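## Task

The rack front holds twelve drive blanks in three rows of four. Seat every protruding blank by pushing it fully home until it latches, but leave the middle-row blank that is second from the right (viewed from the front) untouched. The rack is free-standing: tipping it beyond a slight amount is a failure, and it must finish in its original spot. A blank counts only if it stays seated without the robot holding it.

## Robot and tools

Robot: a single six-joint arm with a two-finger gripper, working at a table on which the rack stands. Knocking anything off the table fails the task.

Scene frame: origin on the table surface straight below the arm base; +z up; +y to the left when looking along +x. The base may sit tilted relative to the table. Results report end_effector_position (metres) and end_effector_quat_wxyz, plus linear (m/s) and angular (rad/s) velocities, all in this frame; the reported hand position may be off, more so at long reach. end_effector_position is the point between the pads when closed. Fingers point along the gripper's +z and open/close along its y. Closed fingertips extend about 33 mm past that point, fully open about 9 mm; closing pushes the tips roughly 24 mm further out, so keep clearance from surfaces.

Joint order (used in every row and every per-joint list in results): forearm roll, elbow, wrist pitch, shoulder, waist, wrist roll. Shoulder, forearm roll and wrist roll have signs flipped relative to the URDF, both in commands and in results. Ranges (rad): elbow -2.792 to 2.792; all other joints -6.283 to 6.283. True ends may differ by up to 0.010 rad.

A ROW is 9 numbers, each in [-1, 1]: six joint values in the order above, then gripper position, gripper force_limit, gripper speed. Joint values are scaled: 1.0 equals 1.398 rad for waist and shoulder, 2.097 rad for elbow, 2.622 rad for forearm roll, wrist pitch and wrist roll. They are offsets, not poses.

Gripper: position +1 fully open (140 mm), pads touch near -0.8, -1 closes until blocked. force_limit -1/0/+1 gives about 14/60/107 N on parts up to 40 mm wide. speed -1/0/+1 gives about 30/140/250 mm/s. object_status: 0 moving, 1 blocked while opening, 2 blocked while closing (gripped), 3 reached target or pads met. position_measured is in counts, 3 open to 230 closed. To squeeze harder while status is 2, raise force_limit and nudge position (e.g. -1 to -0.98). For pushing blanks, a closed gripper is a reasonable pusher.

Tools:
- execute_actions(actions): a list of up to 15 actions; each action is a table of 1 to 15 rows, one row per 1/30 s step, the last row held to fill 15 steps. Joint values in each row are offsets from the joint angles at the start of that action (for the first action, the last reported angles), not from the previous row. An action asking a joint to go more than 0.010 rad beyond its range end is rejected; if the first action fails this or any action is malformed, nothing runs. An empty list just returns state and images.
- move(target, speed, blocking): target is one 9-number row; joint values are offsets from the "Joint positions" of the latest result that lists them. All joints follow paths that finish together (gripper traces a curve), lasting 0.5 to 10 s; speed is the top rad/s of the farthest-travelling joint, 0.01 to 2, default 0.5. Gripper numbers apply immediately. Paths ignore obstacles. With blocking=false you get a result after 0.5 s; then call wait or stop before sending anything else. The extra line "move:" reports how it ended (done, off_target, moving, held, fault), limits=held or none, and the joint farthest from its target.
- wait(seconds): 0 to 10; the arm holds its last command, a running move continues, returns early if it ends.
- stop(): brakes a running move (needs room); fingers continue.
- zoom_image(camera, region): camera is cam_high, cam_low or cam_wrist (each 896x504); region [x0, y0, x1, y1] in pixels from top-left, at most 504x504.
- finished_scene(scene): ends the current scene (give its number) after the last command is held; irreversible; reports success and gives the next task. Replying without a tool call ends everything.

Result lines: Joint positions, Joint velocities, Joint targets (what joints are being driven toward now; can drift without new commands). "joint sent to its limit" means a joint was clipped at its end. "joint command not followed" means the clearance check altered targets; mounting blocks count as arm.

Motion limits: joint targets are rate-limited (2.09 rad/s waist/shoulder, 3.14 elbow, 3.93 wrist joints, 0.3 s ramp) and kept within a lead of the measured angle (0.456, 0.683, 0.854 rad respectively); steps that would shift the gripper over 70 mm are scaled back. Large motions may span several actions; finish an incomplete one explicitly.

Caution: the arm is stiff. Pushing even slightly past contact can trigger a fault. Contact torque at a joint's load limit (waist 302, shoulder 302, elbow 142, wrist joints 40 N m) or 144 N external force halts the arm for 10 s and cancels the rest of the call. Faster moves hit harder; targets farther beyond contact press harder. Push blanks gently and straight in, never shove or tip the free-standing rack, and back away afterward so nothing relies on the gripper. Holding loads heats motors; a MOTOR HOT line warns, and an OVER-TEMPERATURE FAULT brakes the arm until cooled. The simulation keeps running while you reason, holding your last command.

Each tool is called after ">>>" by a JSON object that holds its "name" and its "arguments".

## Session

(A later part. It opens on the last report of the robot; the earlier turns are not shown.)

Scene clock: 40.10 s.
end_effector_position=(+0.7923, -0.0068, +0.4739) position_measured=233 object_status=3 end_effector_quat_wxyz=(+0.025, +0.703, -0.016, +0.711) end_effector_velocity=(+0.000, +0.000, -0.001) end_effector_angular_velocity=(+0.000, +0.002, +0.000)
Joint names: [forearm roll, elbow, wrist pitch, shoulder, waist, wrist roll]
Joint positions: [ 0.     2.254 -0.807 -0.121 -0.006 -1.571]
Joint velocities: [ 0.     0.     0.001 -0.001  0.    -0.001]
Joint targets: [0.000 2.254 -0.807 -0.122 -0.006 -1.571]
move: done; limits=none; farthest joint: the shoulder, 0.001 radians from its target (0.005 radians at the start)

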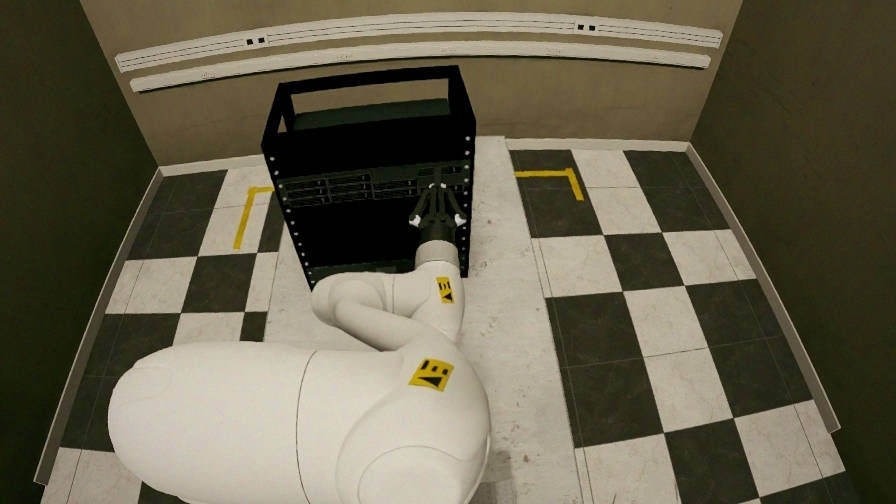

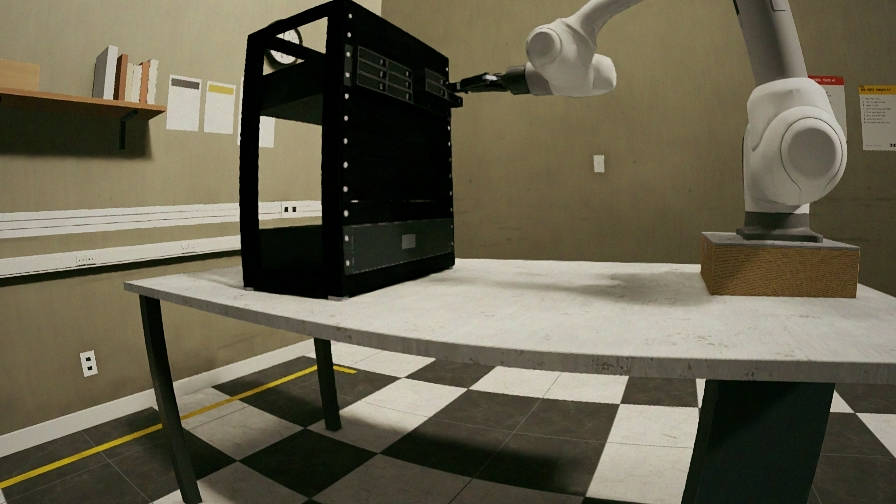

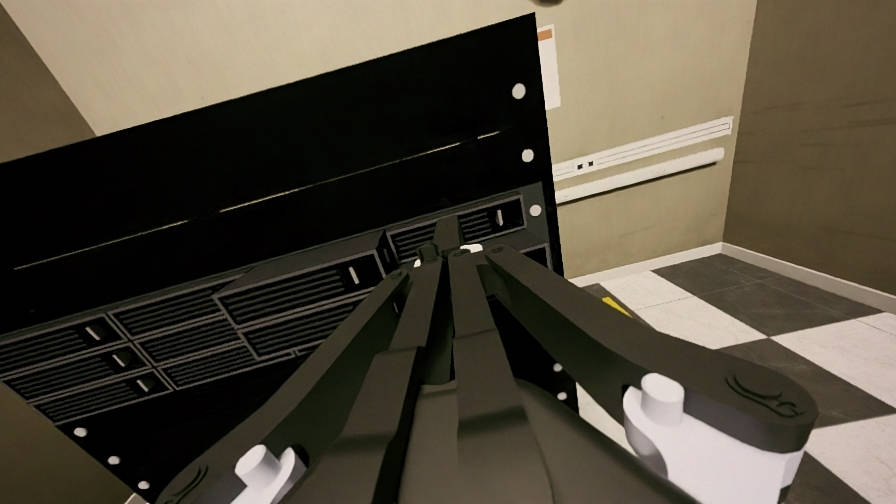

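>>> {"name": "move", "arguments": {"target": [0,0.0505,-0.004,0.0665,0,0,-1,0,0], "speed": 0.25}}

>>> {"name": "move", "arguments": {"target": [0,0.011,-0.0272,-0.0354,-0.017,0,-1,0,0], "speed": 0.2}}

>>> {"name": "move", "arguments": {"target": [0,-0.0449,0.006,-0.0559,0,0,-1,0,0], "speed": 0.04}}

>>> {"name": "zoom_image", "arguments": {"camera": "cam_low", "region": [400, 55, 500, 120]}}

>>> {"name": "zoom_image", "arguments": {"camera": "cam_high", "region": [360, 150, 480, 220]}}

Scene clock: 49.13 s.
end_effector_position=(+0.7298, -0.0031, +0.4717) position_measured=233 object_status=3 end_effector_quat_wxyz=(+0.025, +0.703, -0.016, +0.710) end_effector_velocity=(-0.000, +0.000, +0.001) end_effector_angular_velocity=(+0.001, -0.001, +0.000)
Joint names: [forearm roll, elbow, wrist pitch, shoulder, waist, wrist roll]
Joint positions: [ 0.     2.36  -0.817 -0.029 -0.006 -1.57 ]
Joint velocities: [-0.    -0.    -0.     0.001  0.001 -0.001]
Joint targets: [0.000 2.360 -0.817 -0.028 -0.006 -1.571]
move: done; limits=none; farthest joint: the wrist roll, 0.001 radians from its target (0.000 radians at the start)

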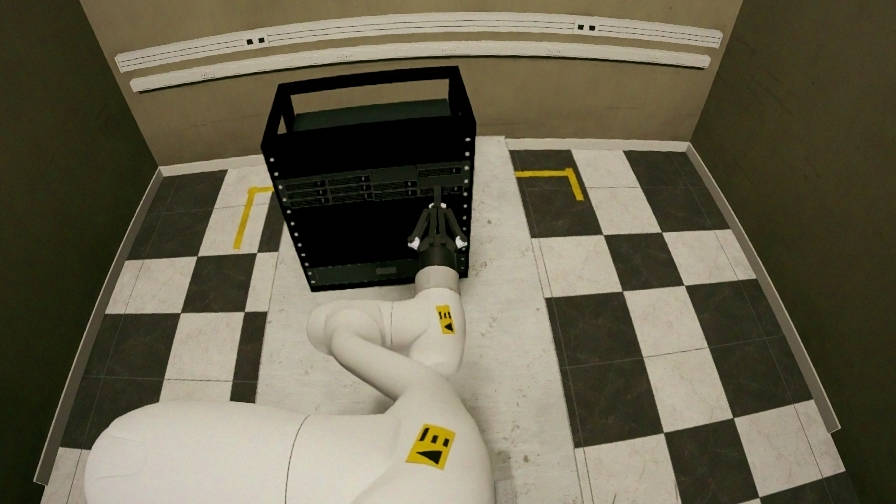

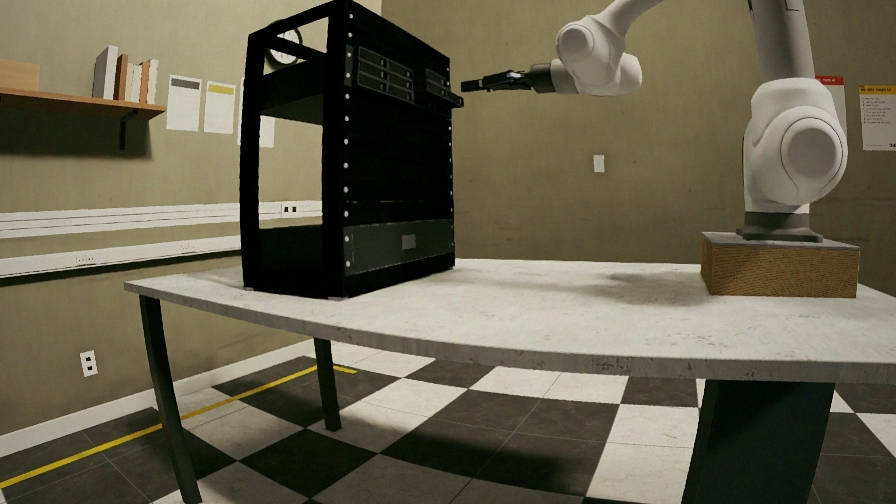

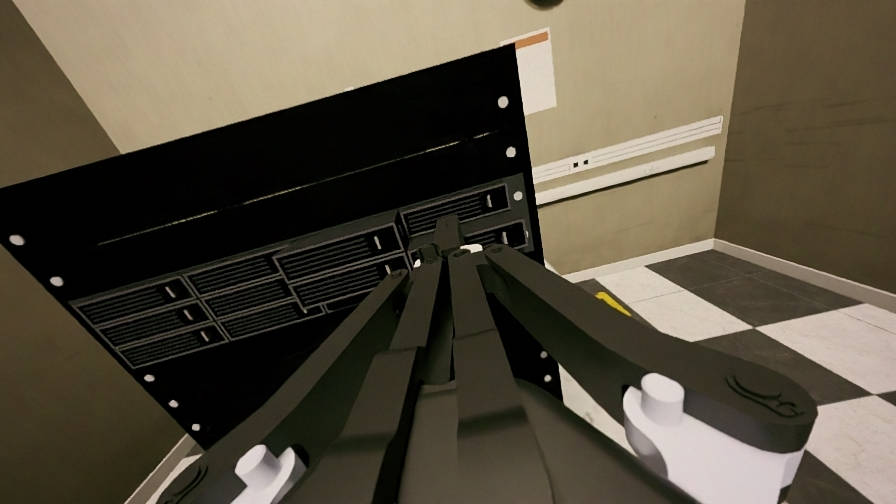

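Scene clock: 49.97 s.
end_effector_position=(+0.7297, -0.0209, +0.4433) position_measured=233 object_status=3 end_effector_quat_wxyz=(+0.034, +0.703, -0.024, +0.710) end_effector_velocity=(-0.001, -0.000, -0.001) end_effector_angular_velocity=(-0.000, +0.002, -0.001)
Joint names: [forearm roll, elbow, wrist pitch, shoulder, waist, wrist roll]
Joint positions: [ 0.     2.383 -0.889 -0.078 -0.03  -1.57 ]
Joint velocities: [-0.001  0.002 -0.001 -0.001 -0.     0.001]
Joint targets: [0.000 2.383 -0.889 -0.078 -0.030 -1.570]
move: done; limits=none; farthest joint: the shoulder, 0.001 radians from its target (0.050 radians at the start)

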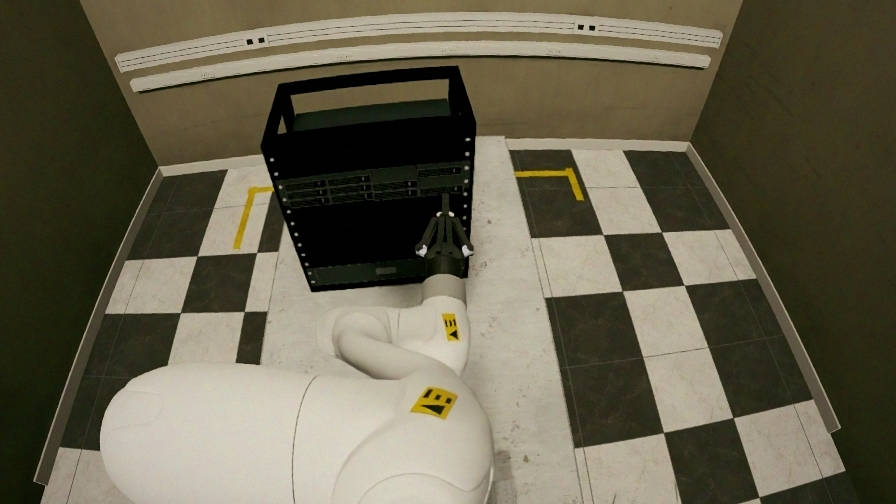

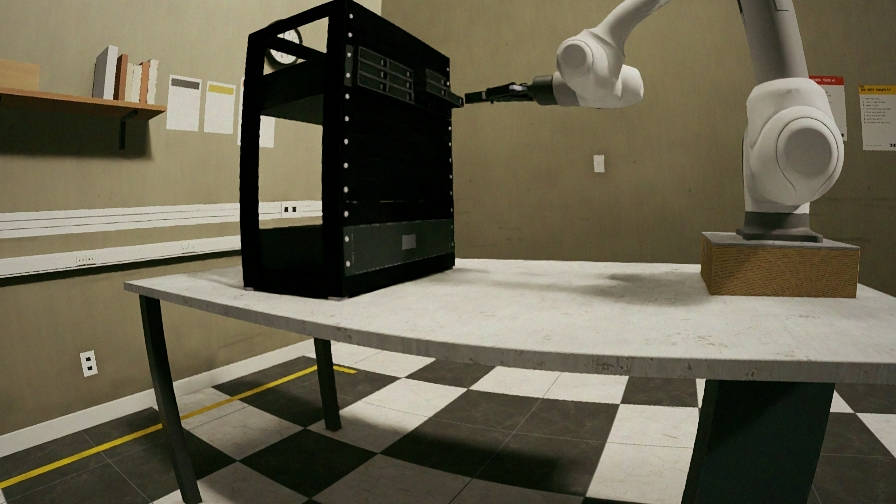

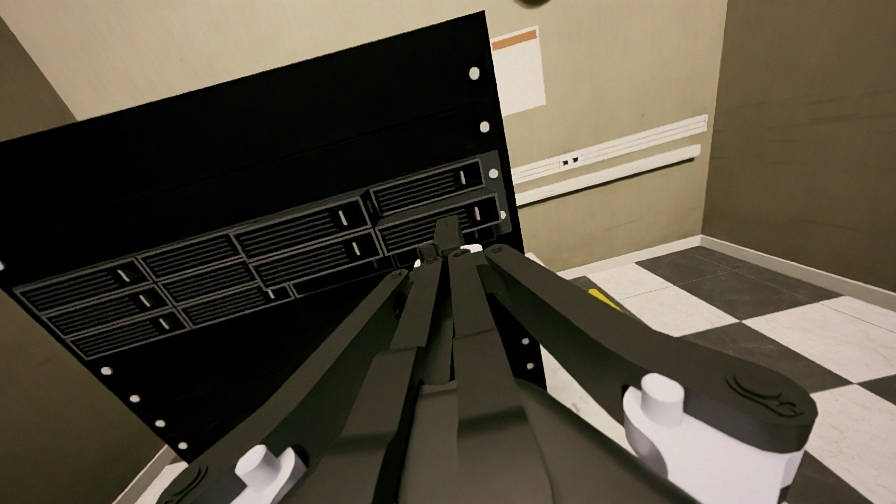

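Scene clock: 52.60 s.
end_effector_position=(+0.7845, -0.0254, +0.4440) position_measured=233 object_status=3 end_effector_quat_wxyz=(+0.034, +0.703, -0.024, +0.710) end_effector_velocity=(+0.001, -0.000, -0.000) end_effector_angular_velocity=(-0.000, -0.000, -0.000)
Joint names: [forearm roll, elbow, wrist pitch, shoulder, waist, wrist roll]
Joint positions: [ 0.     2.289 -0.873 -0.156 -0.03  -1.57 ]
Joint velocities: [-0.    -0.002 -0.    -0.002  0.     0.   ]
Joint targets: [0.000 2.289 -0.873 -0.156 -0.030 -1.570]
move: done; limits=none; farthest joint: the waist, 0.000 radians from its target (0.000 radians at the start)

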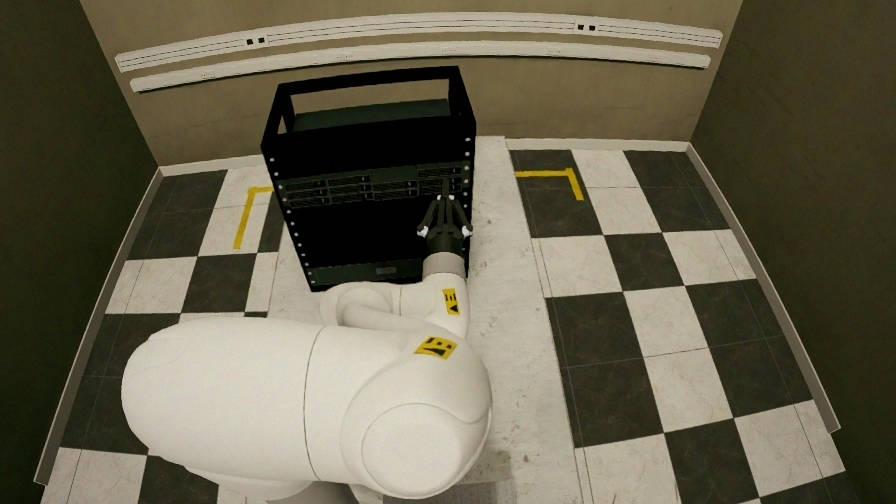

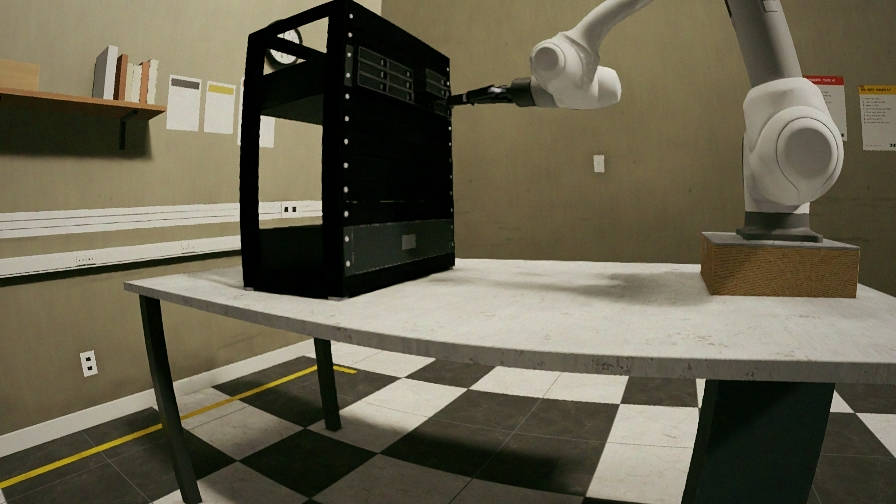

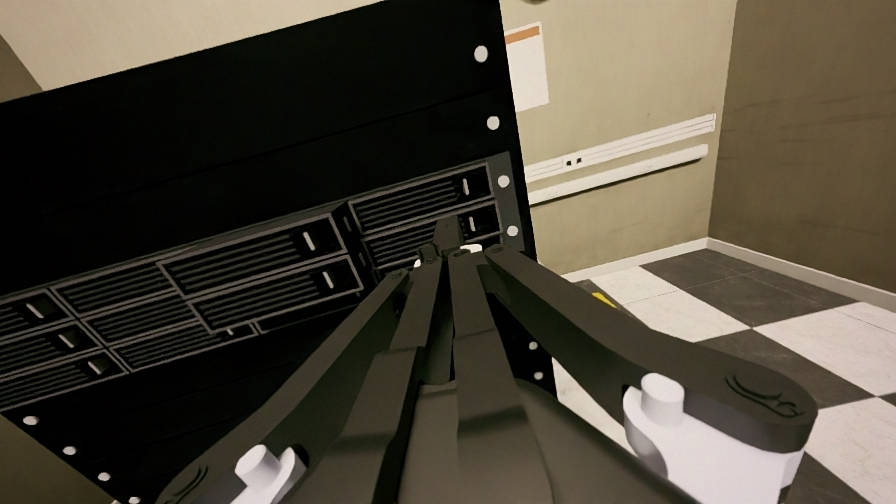

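Region (400, 55, 500, 120) of cam_low's 896x504 image, scaled by 5.040, with more detail than that image has; it fills the top 328 rows of this view, and the rest is white.

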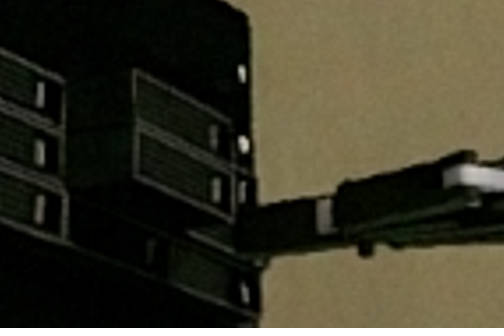

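Region (360, 150, 480, 220) of cam_high's 896x504 image, scaled by 4.200, with more detail than that image has; it fills the top 294 rows of this view, and the rest is white.

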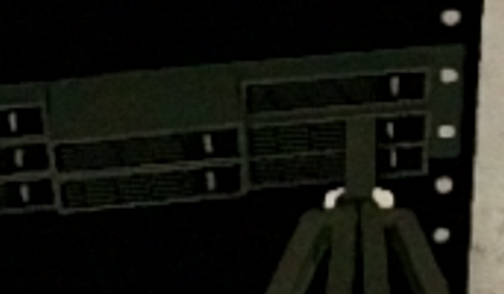

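Go 9 mm (to ≈0.7935).

>>> {"name": "move", "arguments": {"target": [0,-0.0075,0.0011,-0.009,0,0,-1,0,0], "speed": 0.012}}

>>> {"name": "zoom_image", "arguments": {"camera": "cam_low", "region": [400, 55, 500, 120]}}

>>> {"name": "zoom_image", "arguments": {"camera": "cam_high", "region": [360, 150, 480, 220]}}

Scene clock: 57.47 s.
end_effector_position=(+0.7935, -0.0261, +0.4443) position_measured=233 object_status=3 end_effector_quat_wxyz=(+0.034, +0.703, -0.024, +0.710) end_effector_velocity=(+0.001, -0.001, -0.001) end_effector_angular_velocity=(+0.003, +0.001, -0.001)
Joint names: [forearm roll, elbow, wrist pitch, shoulder, waist, wrist roll]
Joint positions: [ 0.     2.273 -0.87  -0.168 -0.03  -1.57 ]
Joint velocities: [-0.001 -0.001  0.001 -0.002 -0.    -0.002]
Joint targets: [0.000 2.273 -0.870 -0.169 -0.030 -1.570]
move: done; limits=none; farthest joint: the waist, 0.000 radians from its target (0.000 radians at the start)

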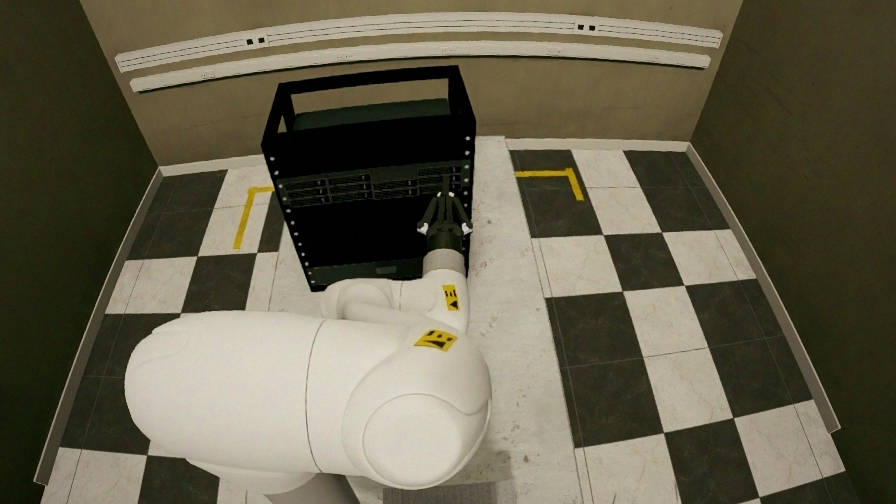

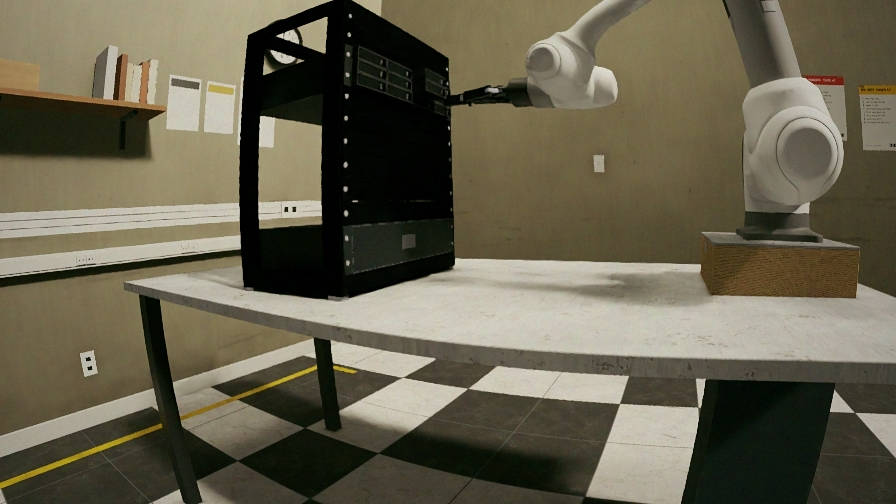

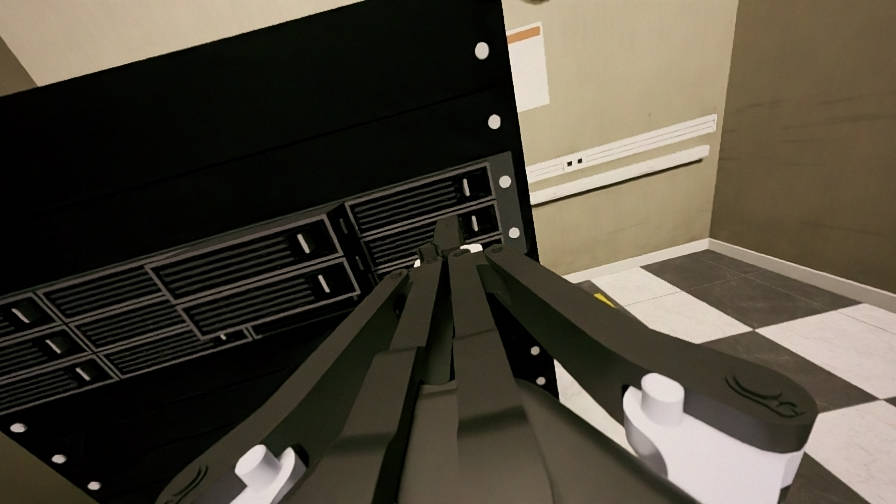

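Region (400, 55, 500, 120) of cam_low's 896x504 image, scaled by 5.040, with more detail than that image has; it fills the top 328 rows of this view, and the rest is white.

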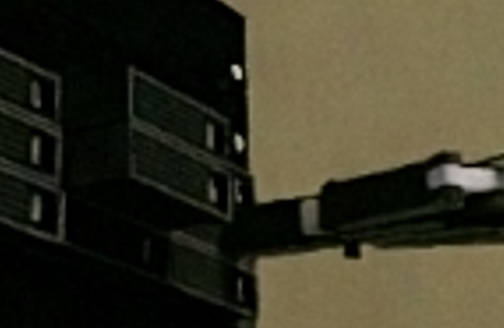

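Region (360, 150, 480, 220) of cam_high's 896x504 image, scaled by 4.200, with more detail than that image has; it fills the top 294 rows of this view, and the rest is white.

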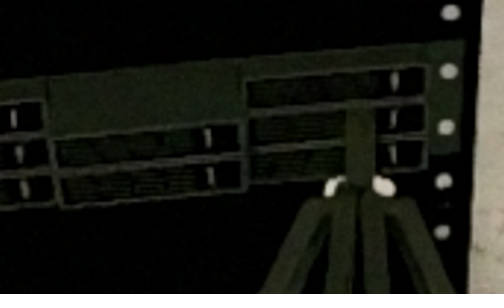

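>>> {"name": "move", "arguments": {"target": [0,0.0567,0.016,0.1223,0,0,-1,0,0], "speed": 0.3}}

>>> {"name": "move", "arguments": {"target": [0,0,0,0,0.107,0,-1,0,0], "speed": 0.3}}

>>> {"name": "move", "arguments": {"target": [0,-0.031,0.001,-0.0445,0,0,-1,0,0], "speed": 0.04}}

>>> {"name": "zoom_image", "arguments": {"camera": "cam_low", "region": [400, 55, 500, 120]}}

Scene clock: 64.30 s.
end_effector_position=(+0.7098, -0.0188, +0.4748) position_measured=233 object_status=3 end_effector_quat_wxyz=(+0.034, +0.700, -0.024, +0.713) end_effector_velocity=(-0.001, +0.000, -0.001) end_effector_angular_velocity=(-0.000, +0.002, +0.001)
Joint names: [forearm roll, elbow, wrist pitch, shoulder, waist, wrist roll]
Joint positions: [ 0.001  2.392 -0.828  0.002 -0.03  -1.57 ]
Joint velocities: [ 0.001  0.002  0.001  0.001  0.    -0.   ]
Joint targets: [0.000 2.392 -0.828 0.003 -0.030 -1.570]
move: done; limits=none; farthest joint: the shoulder, 0.001 radians from its target (0.172 radians at the start)

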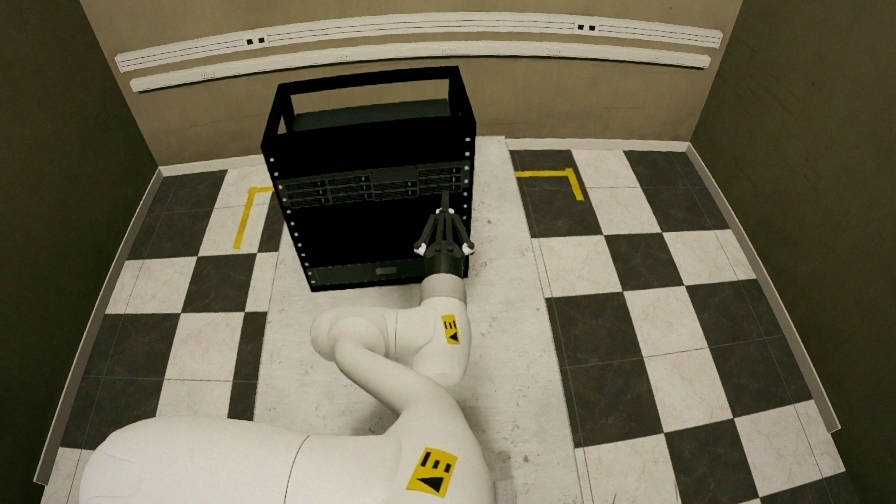

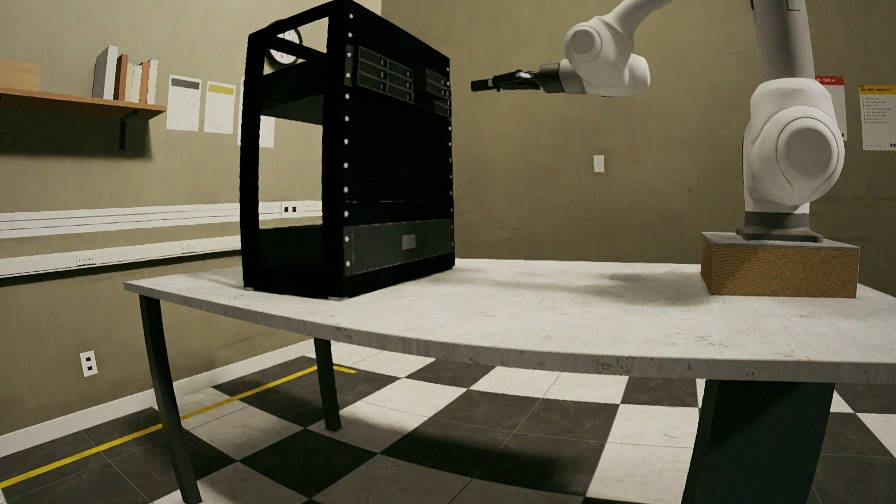

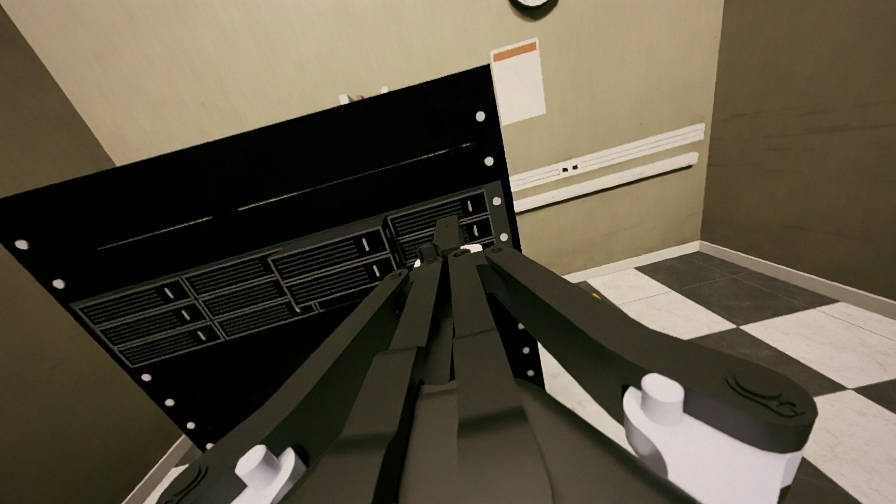

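Scene clock: 65.23 s.
end_effector_position=(+0.7054, +0.0877, +0.4734) position_measured=233 object_status=3 end_effector_quat_wxyz=(-0.019, +0.700, +0.029, +0.713) end_effector_velocity=(-0.000, +0.000, -0.000) end_effector_angular_velocity=(+0.003, +0.001, +0.001)
Joint names: [forearm roll, elbow, wrist pitch, shoulder, waist, wrist roll]
Joint positions: [ 0.001  2.392 -0.828  0.002  0.12  -1.57 ]
Joint velocities: [-0.     0.001 -0.     0.     0.001 -0.003]
Joint targets: [0.001 2.392 -0.828 0.002 0.120 -1.570]
move: done; limits=none; farthest joint: the waist, 0.000 radians from its target (0.150 radians at the start)

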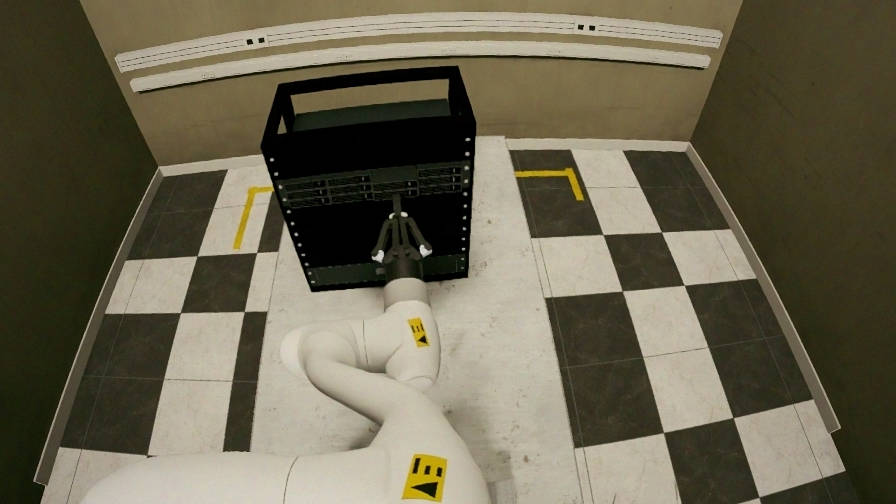

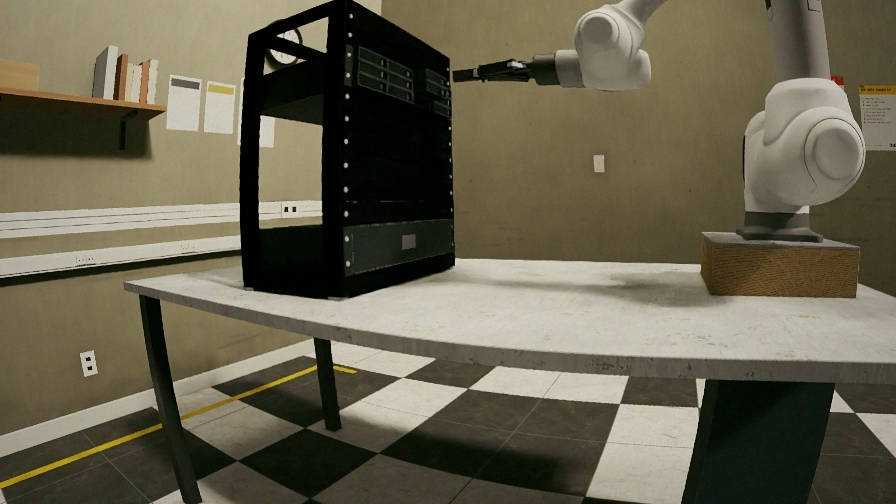

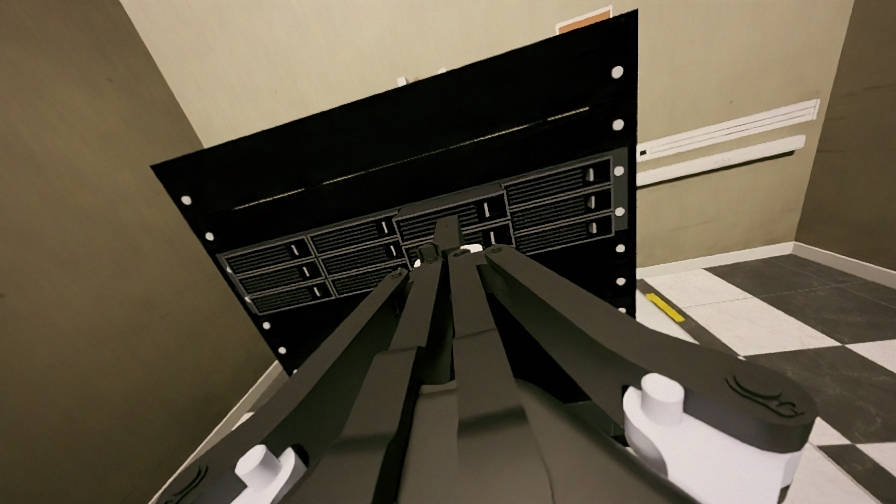

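Scene clock: 67.17 s.
end_effector_position=(+0.7449, +0.0904, +0.4737) position_measured=233 object_status=3 end_effector_quat_wxyz=(-0.019, +0.700, +0.029, +0.713) end_effector_velocity=(+0.001, +0.000, +0.000) end_effector_angular_velocity=(+0.000, -0.000, +0.000)
Joint names: [forearm roll, elbow, wrist pitch, shoulder, waist, wrist roll]
Joint positions: [ 0.001  2.327 -0.826 -0.06   0.12  -1.57 ]
Joint velocities: [ 0.    -0.001 -0.    -0.001  0.    -0.   ]
Joint targets: [0.001 2.327 -0.826 -0.060 0.120 -1.570]
move: done; limits=none; farthest joint: the shoulder, 0.001 radians from its target (0.063 radians at the start)

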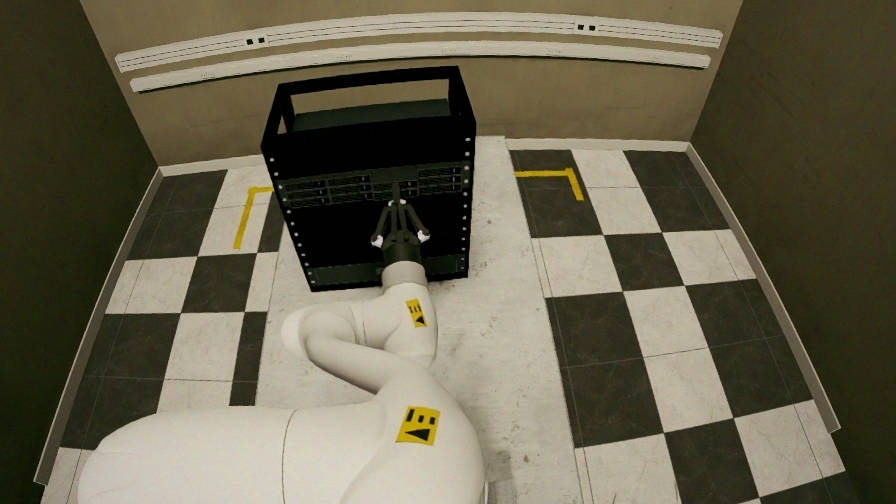

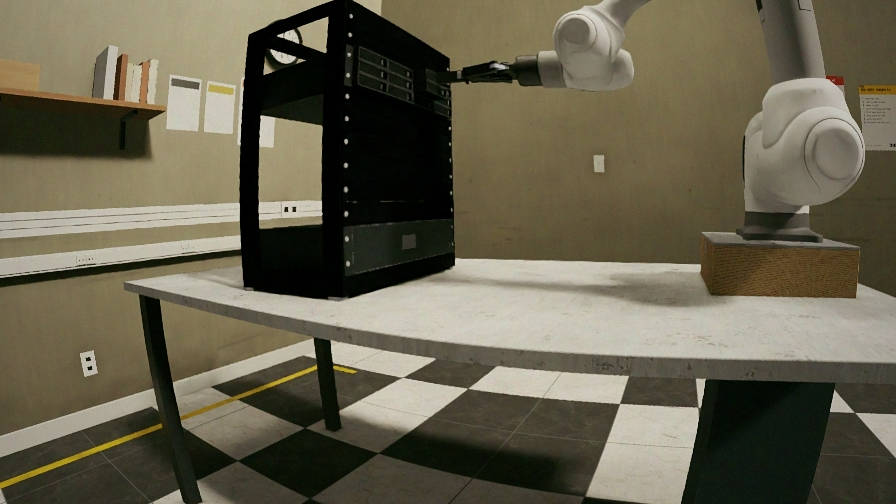

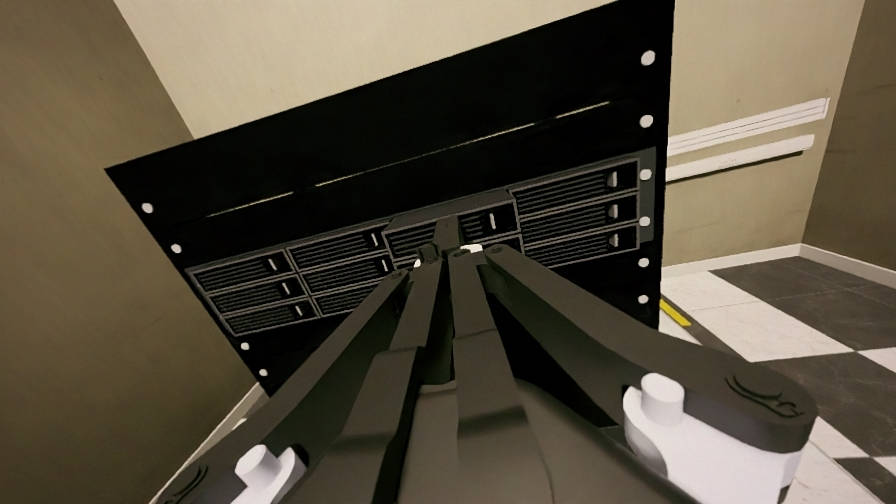

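Region (400, 55, 500, 120) of cam_low's 896x504 image, scaled by 5.040, with more detail than that image has; it fills the top 328 rows of this view, and the rest is white.

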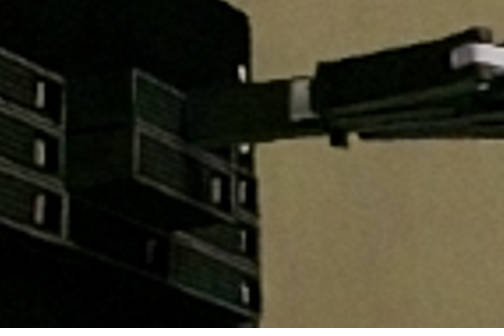

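>>> {"name": "move", "arguments": {"target": [0,-0.0243,0.0022,-0.0318,0,0,-1,0,0], "speed": 0.03}}

>>> {"name": "zoom_image", "arguments": {"camera": "cam_low", "region": [400, 55, 500, 120]}}

Scene clock: 72.13 s.
end_effector_position=(+0.7749, +0.0924, +0.4745) position_measured=233 object_status=3 end_effector_quat_wxyz=(-0.019, +0.700, +0.029, +0.714) end_effector_velocity=(+0.001, +0.000, +0.001) end_effector_angular_velocity=(-0.001, -0.001, -0.000)
Joint names: [forearm roll, elbow, wrist pitch, shoulder, waist, wrist roll]
Joint positions: [ 0.001  2.276 -0.82  -0.104  0.12  -1.57 ]
Joint velocities: [-0.    -0.002 -0.    -0.001  0.     0.001]
Joint targets: [0.001 2.276 -0.820 -0.104 0.120 -1.570]
move: done; limits=none; farthest joint: the waist, 0.000 radians from its target (0.000 radians at the start)

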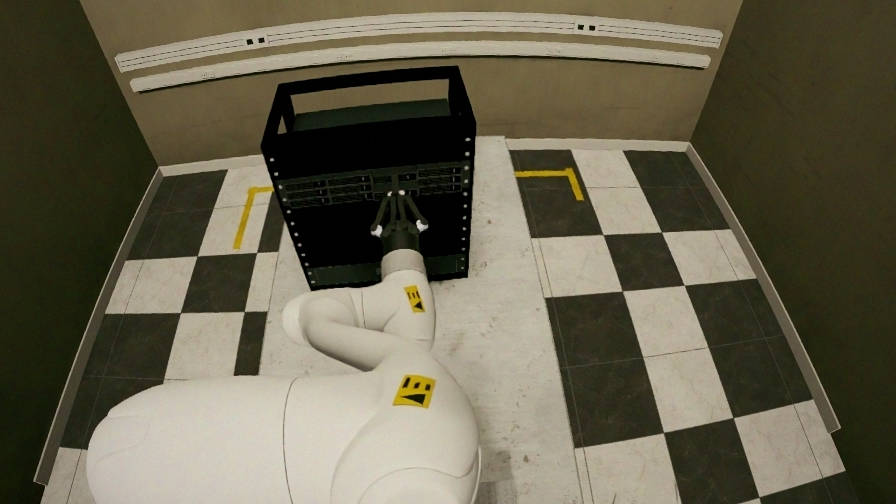

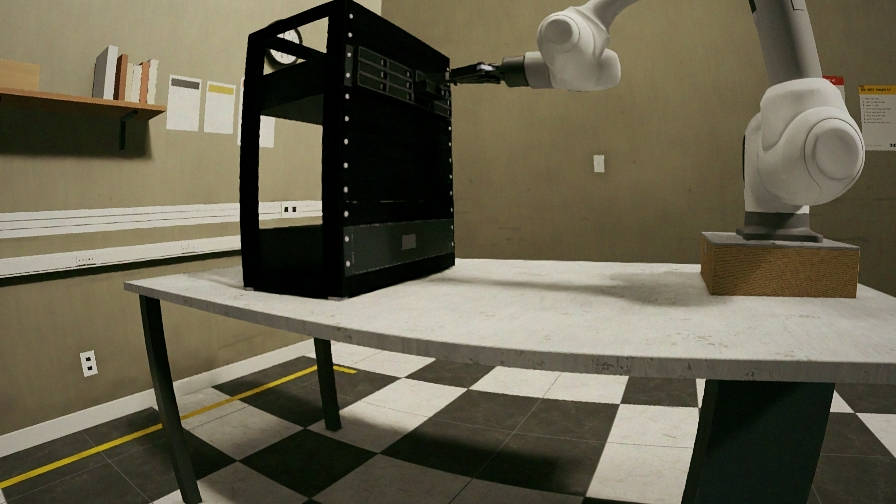

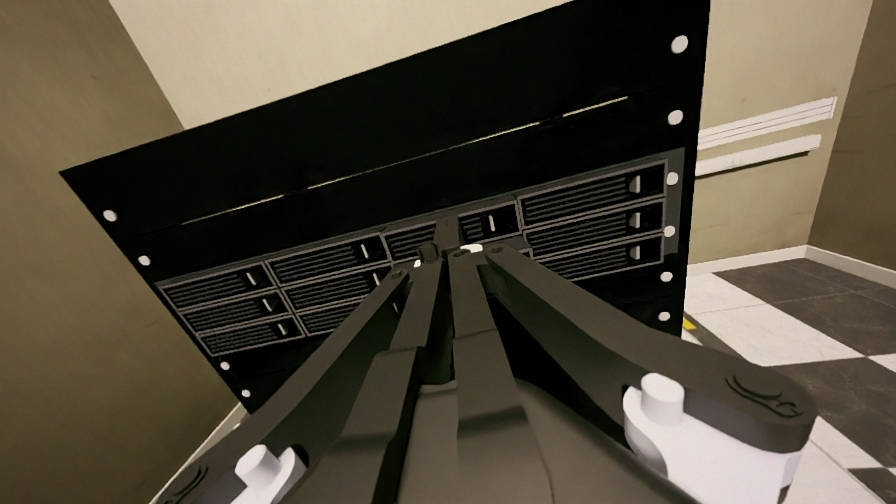

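Region (400, 55, 500, 120) of cam_low's 896x504 image, scaled by 5.040, with more detail than that image has; it fills the top 328 rows of this view, and the rest is white.

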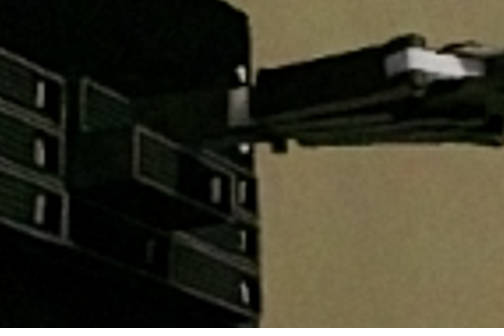

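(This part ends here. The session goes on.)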